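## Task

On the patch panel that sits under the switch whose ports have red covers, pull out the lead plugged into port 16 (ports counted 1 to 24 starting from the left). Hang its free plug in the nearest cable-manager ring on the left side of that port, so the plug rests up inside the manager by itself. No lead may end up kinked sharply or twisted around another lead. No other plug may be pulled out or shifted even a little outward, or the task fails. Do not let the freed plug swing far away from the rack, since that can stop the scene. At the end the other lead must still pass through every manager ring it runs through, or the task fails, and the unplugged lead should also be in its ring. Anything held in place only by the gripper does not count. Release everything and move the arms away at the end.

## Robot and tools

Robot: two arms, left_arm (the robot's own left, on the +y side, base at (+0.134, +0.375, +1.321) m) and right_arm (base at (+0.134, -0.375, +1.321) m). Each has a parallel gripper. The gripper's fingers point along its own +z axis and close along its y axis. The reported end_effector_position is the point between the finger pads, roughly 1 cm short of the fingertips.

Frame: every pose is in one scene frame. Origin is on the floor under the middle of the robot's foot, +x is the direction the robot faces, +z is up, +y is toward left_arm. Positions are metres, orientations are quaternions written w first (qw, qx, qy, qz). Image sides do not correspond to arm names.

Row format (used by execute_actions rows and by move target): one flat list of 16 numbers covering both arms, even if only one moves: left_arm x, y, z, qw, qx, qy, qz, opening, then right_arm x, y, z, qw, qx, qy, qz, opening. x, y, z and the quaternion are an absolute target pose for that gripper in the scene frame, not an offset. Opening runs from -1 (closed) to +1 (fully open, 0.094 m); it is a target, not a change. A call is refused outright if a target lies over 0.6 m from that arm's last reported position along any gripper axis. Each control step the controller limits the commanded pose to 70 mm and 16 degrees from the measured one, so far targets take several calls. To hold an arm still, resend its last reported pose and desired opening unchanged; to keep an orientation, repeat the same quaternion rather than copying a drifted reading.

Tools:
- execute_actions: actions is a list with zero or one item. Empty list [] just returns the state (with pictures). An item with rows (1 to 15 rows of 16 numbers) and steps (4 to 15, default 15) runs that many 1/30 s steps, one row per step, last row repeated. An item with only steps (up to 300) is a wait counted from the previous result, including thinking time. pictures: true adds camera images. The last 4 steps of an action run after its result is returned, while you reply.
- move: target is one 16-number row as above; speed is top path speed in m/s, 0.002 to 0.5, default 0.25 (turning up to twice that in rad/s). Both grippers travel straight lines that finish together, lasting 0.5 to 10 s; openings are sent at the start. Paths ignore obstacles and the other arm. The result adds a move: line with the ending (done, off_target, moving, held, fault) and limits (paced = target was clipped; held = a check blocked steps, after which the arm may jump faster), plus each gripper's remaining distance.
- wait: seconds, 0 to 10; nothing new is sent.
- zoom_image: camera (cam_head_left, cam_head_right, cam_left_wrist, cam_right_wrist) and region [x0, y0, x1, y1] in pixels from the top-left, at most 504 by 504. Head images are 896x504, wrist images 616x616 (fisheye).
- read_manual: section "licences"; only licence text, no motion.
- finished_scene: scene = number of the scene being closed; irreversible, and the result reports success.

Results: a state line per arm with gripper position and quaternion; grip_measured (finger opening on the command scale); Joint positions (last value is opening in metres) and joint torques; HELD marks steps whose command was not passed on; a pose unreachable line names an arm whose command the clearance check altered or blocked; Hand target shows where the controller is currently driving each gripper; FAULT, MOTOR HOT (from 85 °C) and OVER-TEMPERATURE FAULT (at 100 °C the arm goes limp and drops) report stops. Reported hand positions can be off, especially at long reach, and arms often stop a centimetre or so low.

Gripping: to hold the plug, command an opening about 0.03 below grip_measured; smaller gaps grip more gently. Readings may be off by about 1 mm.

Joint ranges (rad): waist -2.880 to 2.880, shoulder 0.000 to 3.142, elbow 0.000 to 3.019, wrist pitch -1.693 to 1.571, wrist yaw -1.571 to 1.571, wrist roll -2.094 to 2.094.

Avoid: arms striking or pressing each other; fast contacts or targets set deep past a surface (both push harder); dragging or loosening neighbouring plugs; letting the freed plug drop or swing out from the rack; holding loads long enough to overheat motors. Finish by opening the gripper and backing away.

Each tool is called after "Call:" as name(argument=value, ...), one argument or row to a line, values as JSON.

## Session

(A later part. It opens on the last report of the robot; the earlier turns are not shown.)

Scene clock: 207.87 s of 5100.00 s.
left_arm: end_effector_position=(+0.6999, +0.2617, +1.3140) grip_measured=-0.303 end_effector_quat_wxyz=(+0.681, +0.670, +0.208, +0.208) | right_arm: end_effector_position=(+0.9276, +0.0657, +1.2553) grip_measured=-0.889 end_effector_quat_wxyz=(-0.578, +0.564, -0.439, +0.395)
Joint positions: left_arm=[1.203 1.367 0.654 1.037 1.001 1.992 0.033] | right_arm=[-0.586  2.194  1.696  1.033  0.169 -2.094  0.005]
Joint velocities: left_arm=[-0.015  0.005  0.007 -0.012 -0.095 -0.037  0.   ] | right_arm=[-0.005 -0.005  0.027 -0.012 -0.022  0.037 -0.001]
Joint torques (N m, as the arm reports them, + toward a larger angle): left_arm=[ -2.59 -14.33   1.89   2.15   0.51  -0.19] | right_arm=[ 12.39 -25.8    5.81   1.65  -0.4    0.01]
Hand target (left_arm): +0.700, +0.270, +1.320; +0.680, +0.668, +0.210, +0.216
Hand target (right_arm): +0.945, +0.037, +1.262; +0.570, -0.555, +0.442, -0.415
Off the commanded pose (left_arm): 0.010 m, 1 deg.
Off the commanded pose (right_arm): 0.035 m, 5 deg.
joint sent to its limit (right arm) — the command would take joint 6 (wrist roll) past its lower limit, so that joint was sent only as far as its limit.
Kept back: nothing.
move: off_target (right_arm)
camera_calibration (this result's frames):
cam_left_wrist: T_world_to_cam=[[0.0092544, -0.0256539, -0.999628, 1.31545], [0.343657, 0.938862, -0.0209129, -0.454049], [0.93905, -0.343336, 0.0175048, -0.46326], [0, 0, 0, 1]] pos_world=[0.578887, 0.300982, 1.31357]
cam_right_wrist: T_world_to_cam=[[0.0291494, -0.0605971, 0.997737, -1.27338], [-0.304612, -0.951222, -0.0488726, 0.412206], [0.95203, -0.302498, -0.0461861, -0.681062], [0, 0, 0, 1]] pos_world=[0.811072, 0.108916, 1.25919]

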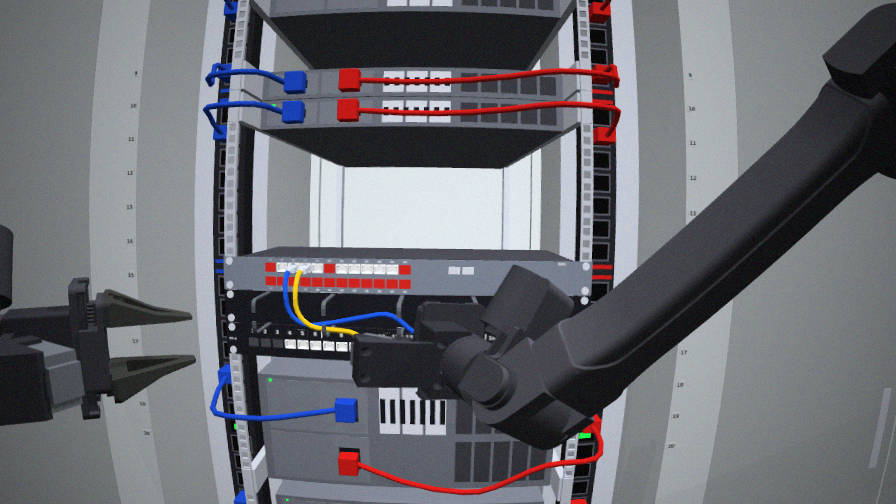

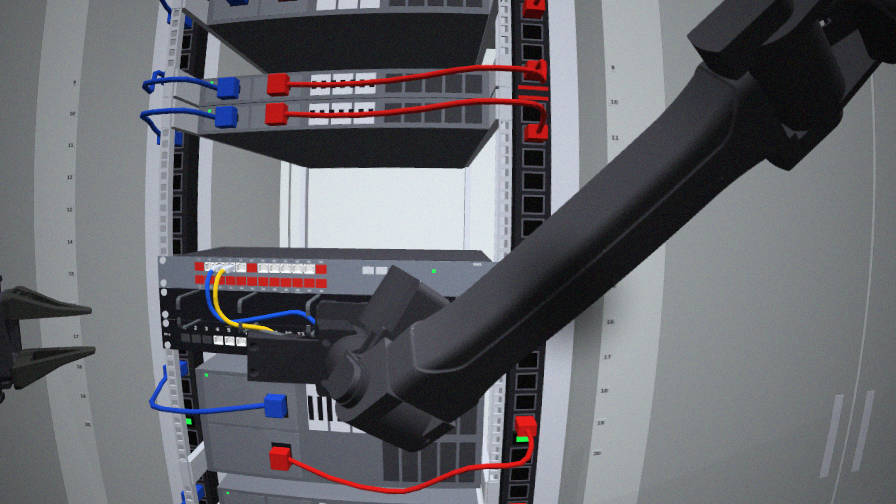

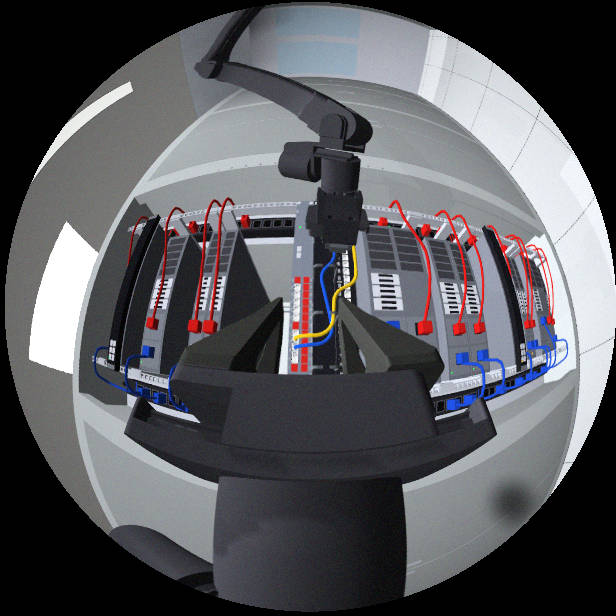

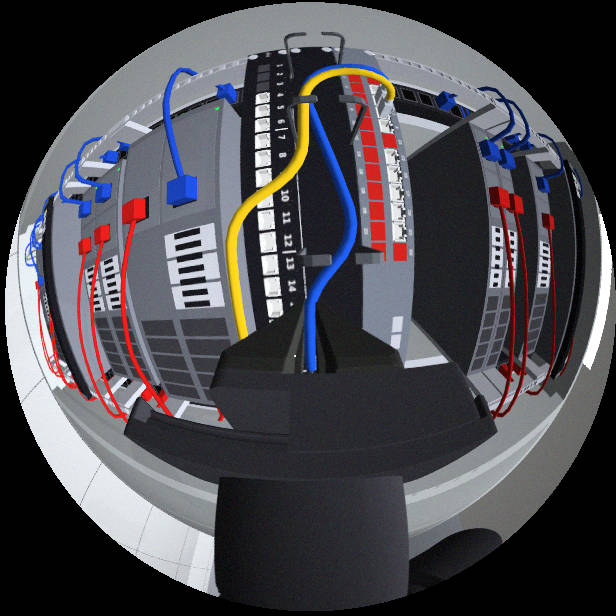

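Call:
move(
  target=[0.70,0.27,1.32,0.68,0.668,0.21,0.216,-0.3,0.96,0.03,1.272,0.56,-0.56,0.43,-0.43,-0.9],
  speed=0.03,
)

Scene clock: 210.03 s of 5100.00 s.
left_arm: end_effector_position=(+0.6999, +0.2617, +1.3140) grip_measured=-0.303 end_effector_quat_wxyz=(+0.681, +0.670, +0.208, +0.208) | right_arm: end_effector_position=(+0.9302, +0.0659, +1.2592) grip_measured=-0.889 end_effector_quat_wxyz=(-0.578, +0.568, -0.436, +0.392)
Joint positions: left_arm=[1.203 1.367 0.654 1.037 1.001 1.992 0.033] | right_arm=[-0.586  2.183  1.696  1.012  0.162 -2.094  0.005]
Joint velocities: left_arm=[-0.015 -0.005 -0.007  0.007 -0.051 -0.007 -0.   ] | right_arm=[ 0.005 -0.005 -0.012  0.007  0.051  0.007 -0.001]
Joint torques (N m, as the arm reports them, + toward a larger angle): left_arm=[ -2.49 -14.27   1.89   2.11   0.51  -0.19] | right_arm=[ 11.86 -26.41   7.94   1.05  -0.32   0.01]
Hand target (left_arm): +0.700, +0.270, +1.320; +0.680, +0.668, +0.210, +0.216
Hand target (right_arm): +0.959, +0.030, +1.272; +0.570, -0.555, +0.441, -0.416
Off the commanded pose (left_arm): 0.010 m, 1 deg.
Off the commanded pose (right_arm): 0.048 m, 5 deg.
joint sent to its limit (right arm) — the command would take joint 6 (wrist roll) past its lower limit, so that joint was sent only as far as its limit.
Kept back: nothing.
move: off_target (right_arm)
camera_calibration (this result's frames):
cam_left_wrist: T_world_to_cam=[[0.0092544, -0.0256539, -0.999628, 1.31545], [0.343657, 0.938862, -0.0209129, -0.454049], [0.93905, -0.343336, 0.0175048, -0.46326], [0, 0, 0, 1]] pos_world=[0.578887, 0.300982, 1.31357]
cam_right_wrist: T_world_to_cam=[[0.0336492, -0.0574831, 0.997779, -1.28175], [-0.293658, -0.954846, -0.0451063, 0.398693], [0.955318, -0.291488, -0.0490102, -0.683522], [0, 0, 0, 1]] pos_world=[0.813191, 0.107773, 1.26338]

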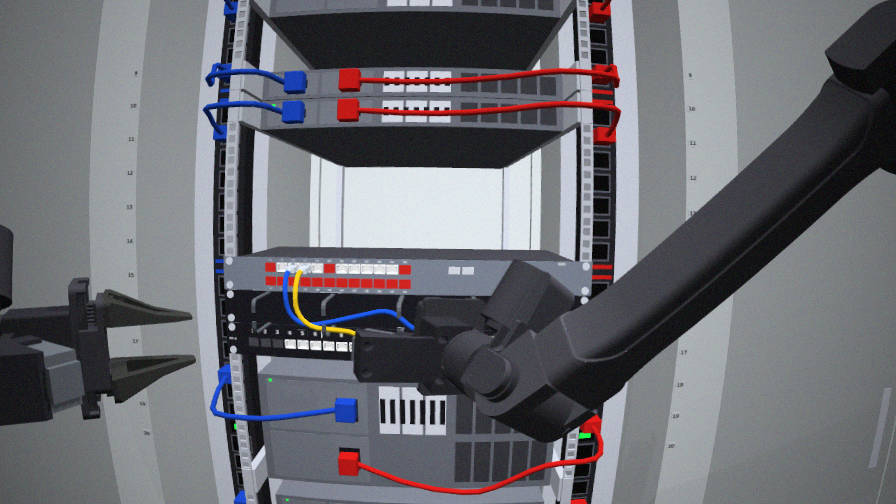

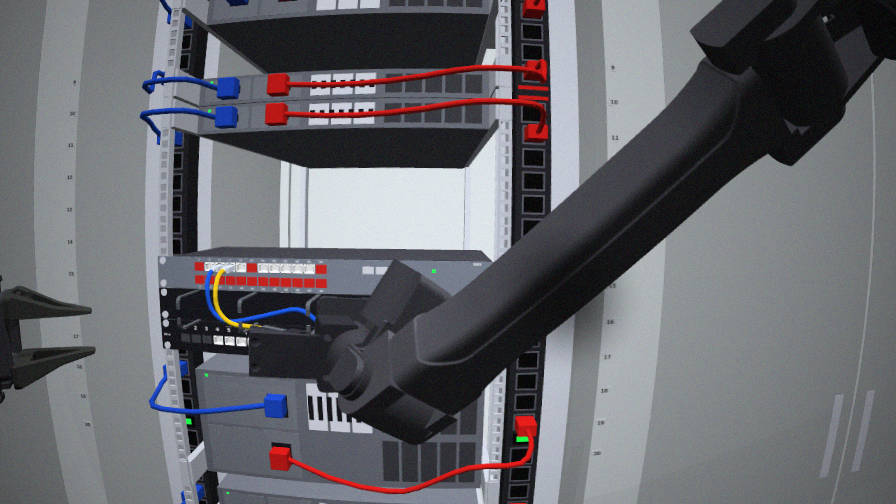

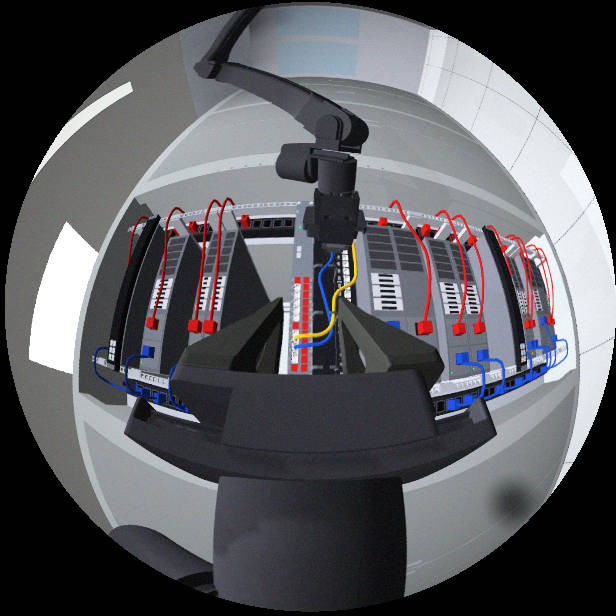

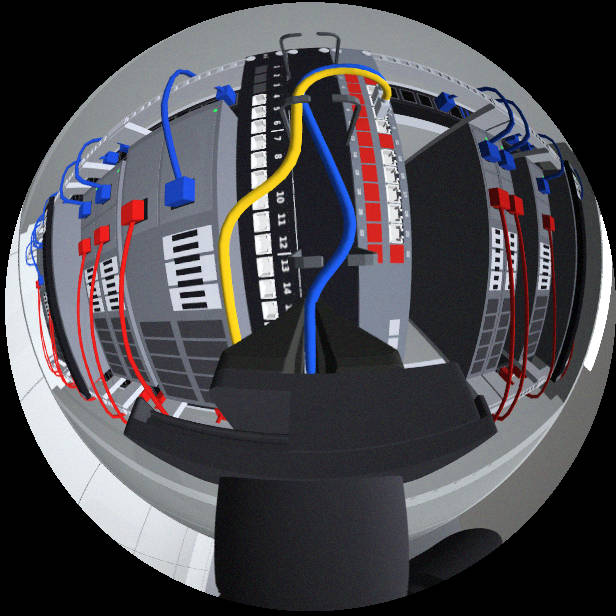

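Call:
move(
  target=[0.70,0.27,1.32,0.68,0.668,0.21,0.216,-0.3,0.95,0.08,1.285,0.56,-0.56,0.43,-0.43,-0.9],
  speed=0.03,
)

Call:
move(
  target=[0.70,0.27,1.32,0.68,0.668,0.21,0.216,-0.3,0.95,0.04,1.285,0.56,-0.56,0.43,-0.43,-0.9],
  speed=0.03,
)

Scene clock: 211.97 s of 5100.00 s.
left_arm: end_effector_position=(+0.6999, +0.2617, +1.3140) grip_measured=-0.303 end_effector_quat_wxyz=(+0.681, +0.670, +0.208, +0.208) | right_arm: end_effector_position=(+0.9390, +0.0761, +1.2764) grip_measured=-0.889 end_effector_quat_wxyz=(-0.575, +0.559, -0.448, +0.395)
Joint positions: left_arm=[1.203 1.367 0.654 1.037 1.001 1.992 0.033] | right_arm=[-0.561  2.188  1.745  0.985  0.207 -2.094  0.005]
Joint velocities: left_arm=[-0.005 -0.005 -0.012 -0.002 -0.081 -0.007 -0.   ] | right_arm=[-0.015 -0.015  0.002 -0.012  0.037 -0.007  0.   ]
Joint torques (N m, as the arm reports them, + toward a larger angle): left_arm=[ -2.57 -14.36   1.88   2.14   0.51  -0.19] | right_arm=[ 15.94 -21.89  11.26   0.72  -0.09   0.02]
Hand target (left_arm): +0.700, +0.270, +1.320; +0.680, +0.668, +0.210, +0.216
Hand target (right_arm): +0.950, +0.080, +1.285; +0.577, -0.551, +0.449, -0.403
Off the commanded pose (left_arm): 0.010 m, 1 deg.
Off the commanded pose (right_arm): 0.014 m, 5 deg.
joint sent to its limit (right arm) — the command would take joint 6 (wrist roll) past its lower limit, so that joint was sent only as far as its limit.
Kept back: nothing.
move: off_target (right_arm)
camera_calibration (this result's frames):
cam_left_wrist: T_world_to_cam=[[0.0092544, -0.0256539, -0.999628, 1.31545], [0.343657, 0.938862, -0.0209129, -0.454049], [0.93905, -0.343336, 0.0175048, -0.46326], [0, 0, 0, 1]] pos_world=[0.578887, 0.300982, 1.31357]
cam_right_wrist: T_world_to_cam=[[0.0381921, -0.071787, 0.996689, -1.30047], [-0.320135, -0.945724, -0.055849, 0.449693], [0.946602, -0.316942, -0.0591007, -0.665073], [0, 0, 0, 1]] pos_world=[0.823189, 0.121139, 1.28197]

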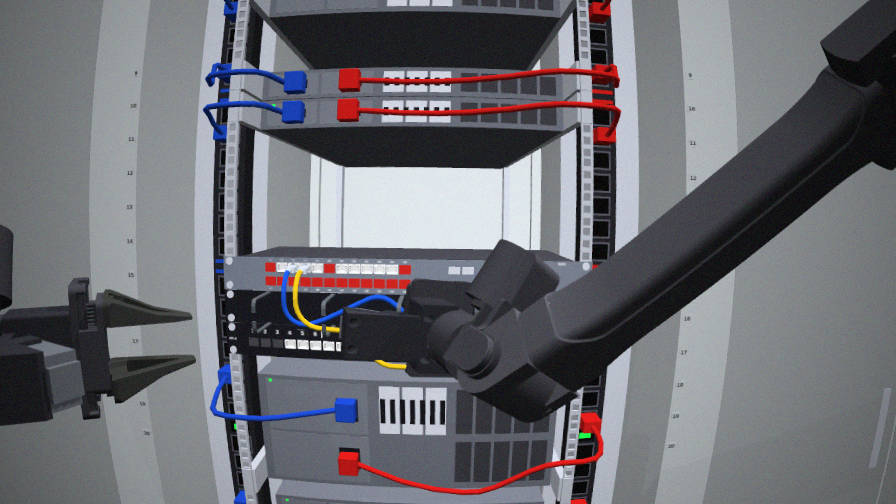

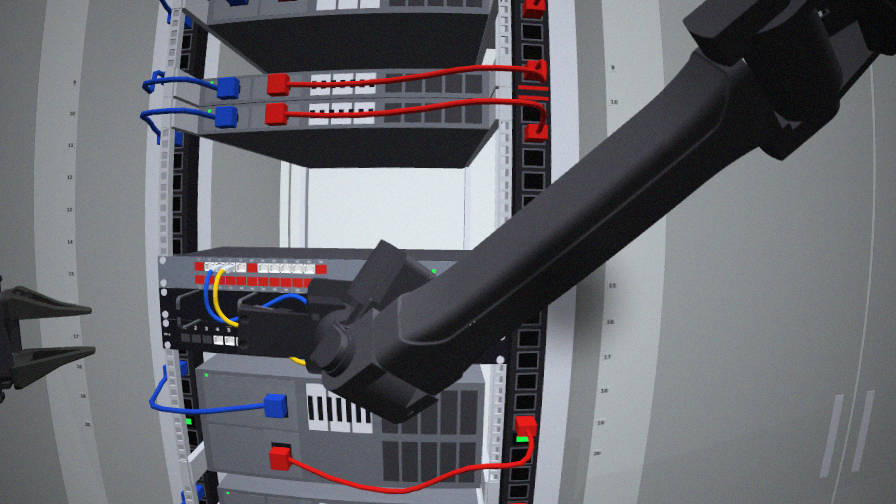

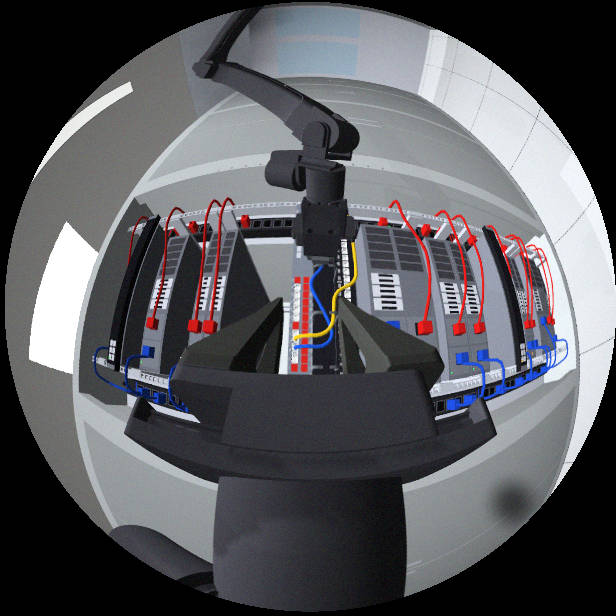

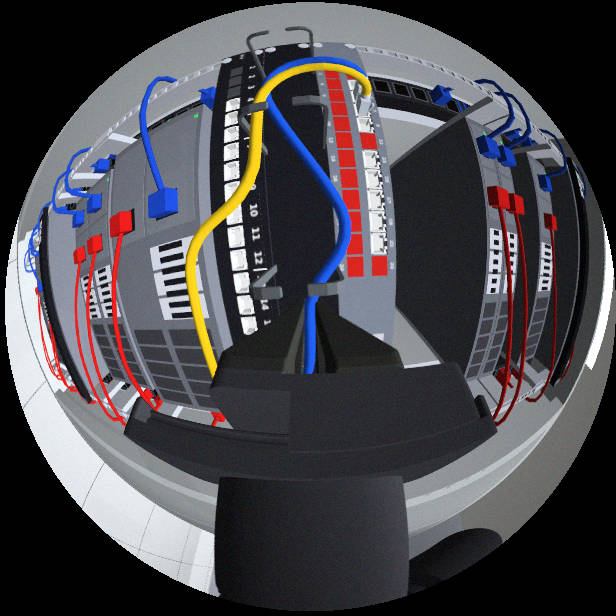

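Scene clock: 213.60 s of 5100.00 s.
left_arm: end_effector_position=(+0.6999, +0.2617, +1.3140) grip_measured=-0.303 end_effector_quat_wxyz=(+0.681, +0.670, +0.208, +0.208) | right_arm: end_effector_position=(+0.9341, +0.0680, +1.2730) grip_measured=-0.889 end_effector_quat_wxyz=(-0.574, +0.568, -0.442, +0.390)
Joint positions: left_arm=[1.203 1.367 0.654 1.037 1.001 1.992 0.033] | right_arm=[-0.572  2.163  1.701  0.985  0.187 -2.094  0.005]
Joint velocities: left_arm=[ 0.005 -0.005 -0.012  0.022 -0.037 -0.066 -0.001] | right_arm=[-0.015  0.005  0.002 -0.012 -0.095 -0.051  0.   ]
Joint torques (N m, as the arm reports them, + toward a larger angle): left_arm=[ -2.61 -14.23   1.86   2.12   0.51  -0.18] | right_arm=[ 13.   -25.86   6.13   2.26  -0.48   0.02]
Hand target (left_arm): +0.700, +0.270, +1.320; +0.680, +0.668, +0.210, +0.216
Hand target (right_arm): +0.950, +0.041, +1.285; +0.572, -0.553, +0.444, -0.411
Off the commanded pose (left_arm): 0.010 m, 1 deg.
Off the commanded pose (right_arm): 0.034 m, 5 deg.
joint sent to its limit (right arm) — the command would take joint 6 (wrist roll) past its lower limit, so that joint was sent only as far as its limit.
Kept back: nothing.
move: off_target (right_arm)
camera_calibration (this result's frames):
cam_left_wrist: T_world_to_cam=[[0.0092544, -0.0256539, -0.999628, 1.31545], [0.343657, 0.938862, -0.0209129, -0.454049], [0.93905, -0.343336, 0.0175048, -0.46326], [0, 0, 0, 1]] pos_world=[0.578887, 0.300982, 1.31357]
cam_right_wrist: T_world_to_cam=[[0.0456591, -0.0601321, 0.997146, -1.30575], [-0.302561, -0.952134, -0.0435635, 0.408675], [0.952036, -0.299708, -0.0616672, -0.666209], [0, 0, 0, 1]] pos_world=[0.817524, 0.110927, 1.27874]

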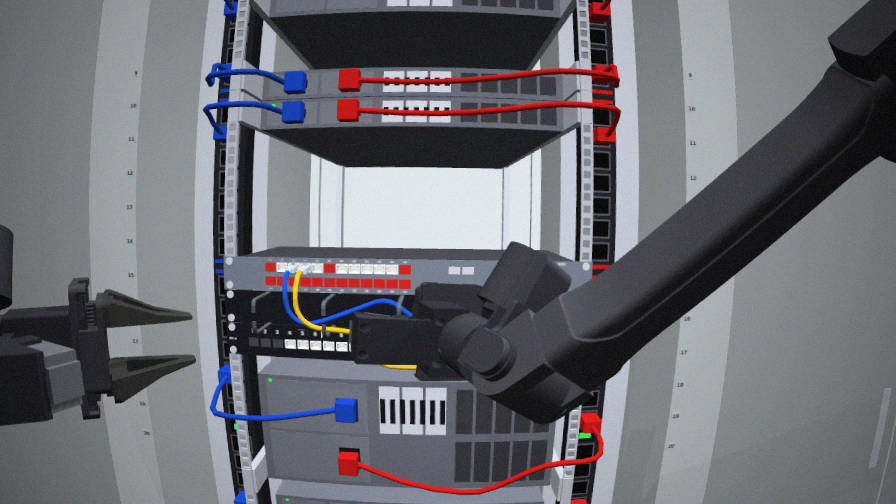

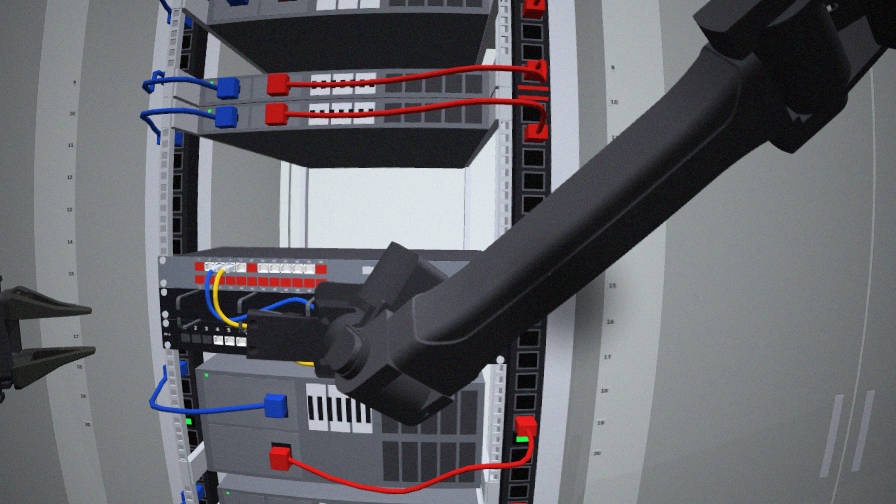

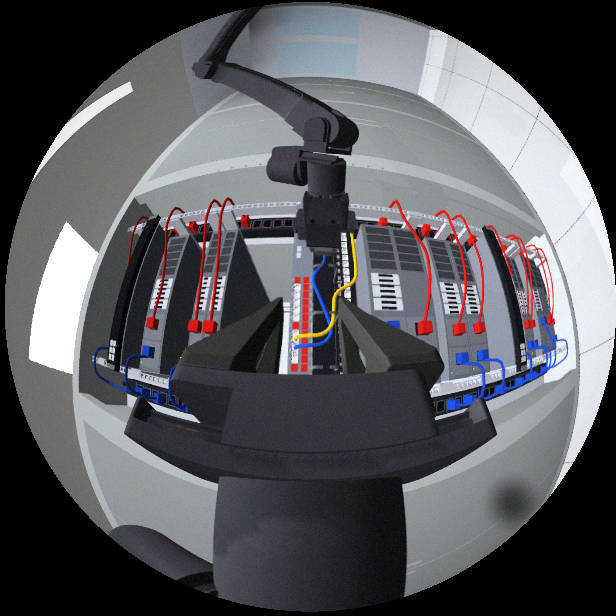

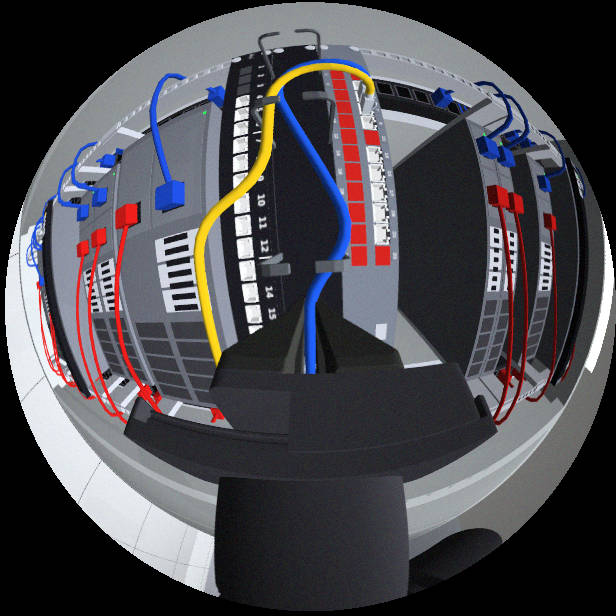

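Call:
move(
  target=[0.70,0.27,1.32,0.68,0.668,0.21,0.216,-0.3,0.94,0.035,1.278,0.53,-0.53,0.468,-0.468,-0.9],
  speed=0.03,
)

Scene clock: 217.40 s of 5100.00 s.
left_arm: end_effector_position=(+0.6999, +0.2617, +1.3140) grip_measured=-0.303 end_effector_quat_wxyz=(+0.681, +0.670, +0.208, +0.208) | right_arm: end_effector_position=(+0.9389, +0.0444, +1.2752) grip_measured=-0.889 end_effector_quat_wxyz=(-0.549, +0.535, -0.482, +0.424)
Joint positions: left_arm=[1.203 1.367 0.654 1.037 1.001 1.992 0.033] | right_arm=[-0.571  2.168  1.701  1.064  0.298 -2.097  0.005]
Joint velocities: left_arm=[-0.005 -0.005 -0.002 -0.012 -0.007 -0.051 -0.001] | right_arm=[-0.005  0.015  0.002  0.017 -0.095 -0.022 -0.   ]
Joint torques (N m, as the arm reports them, + toward a larger angle): left_arm=[ -2.53 -14.32   1.89   2.14   0.51  -0.18] | right_arm=[ 14.62 -22.89   6.46   2.9    0.1    0.02]
Hand target (left_arm): +0.700, +0.270, +1.320; +0.680, +0.668, +0.210, +0.216
Hand target (right_arm): +0.941, +0.035, +1.278; +0.548, -0.521, +0.487, -0.436
Off the commanded pose (left_arm): 0.010 m, 1 deg.
Off the commanded pose (right_arm): 0.010 m, 6 deg.
joint sent to its limit (right arm) — the command would take joint 6 (wrist roll) past its lower limit, so that joint was sent only as far as its limit.
Kept back: nothing.
move: off_target (right_arm)
camera_calibration (this result's frames):
cam_left_wrist: T_world_to_cam=[[0.0092544, -0.0256539, -0.999628, 1.31545], [0.343657, 0.938862, -0.0209129, -0.454049], [0.93905, -0.343336, 0.0175048, -0.46326], [0, 0, 0, 1]] pos_world=[0.578887, 0.300982, 1.31357]
cam_right_wrist: T_world_to_cam=[[0.0413289, -0.0754294, 0.996294, -1.30375], [-0.425671, -0.903454, -0.0507425, 0.510361], [0.903934, -0.421997, -0.0694469, -0.617199], [0, 0, 0, 1]] pos_world=[0.829035, 0.102291, 1.28195]

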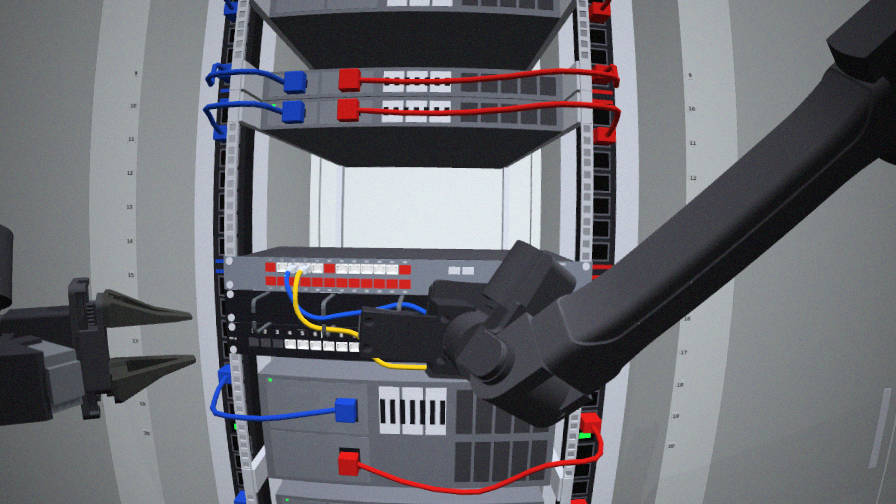

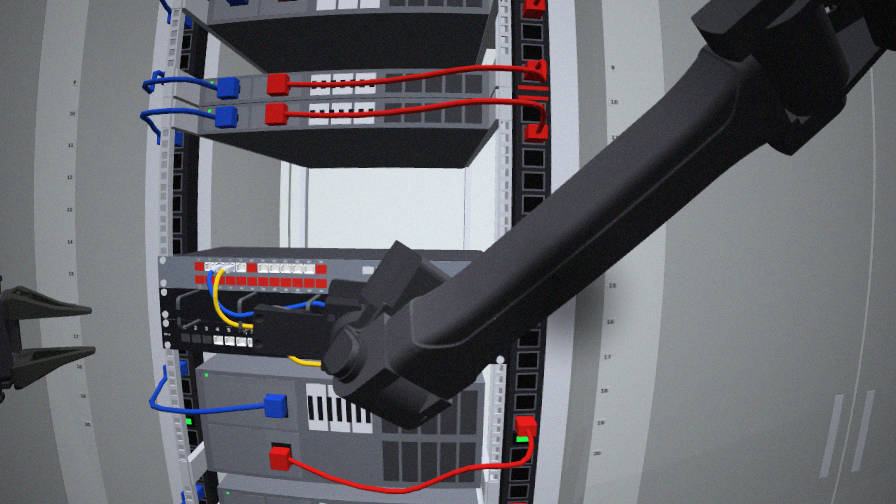

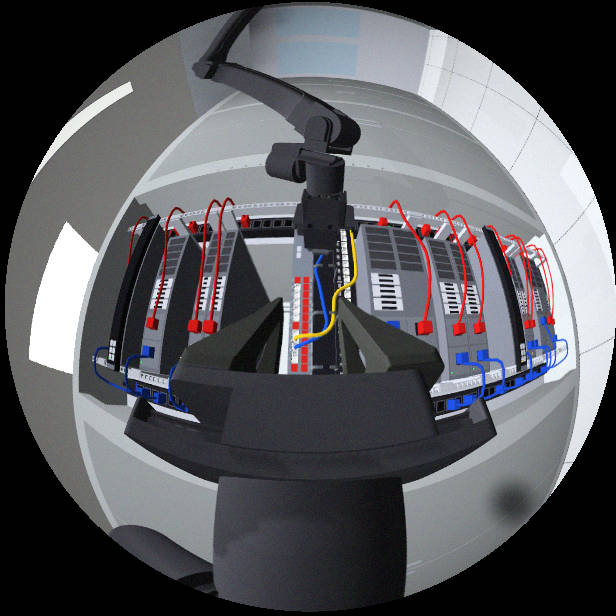

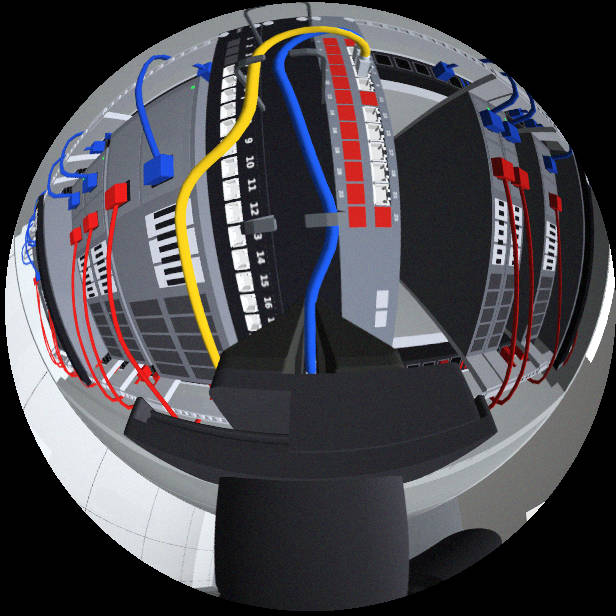

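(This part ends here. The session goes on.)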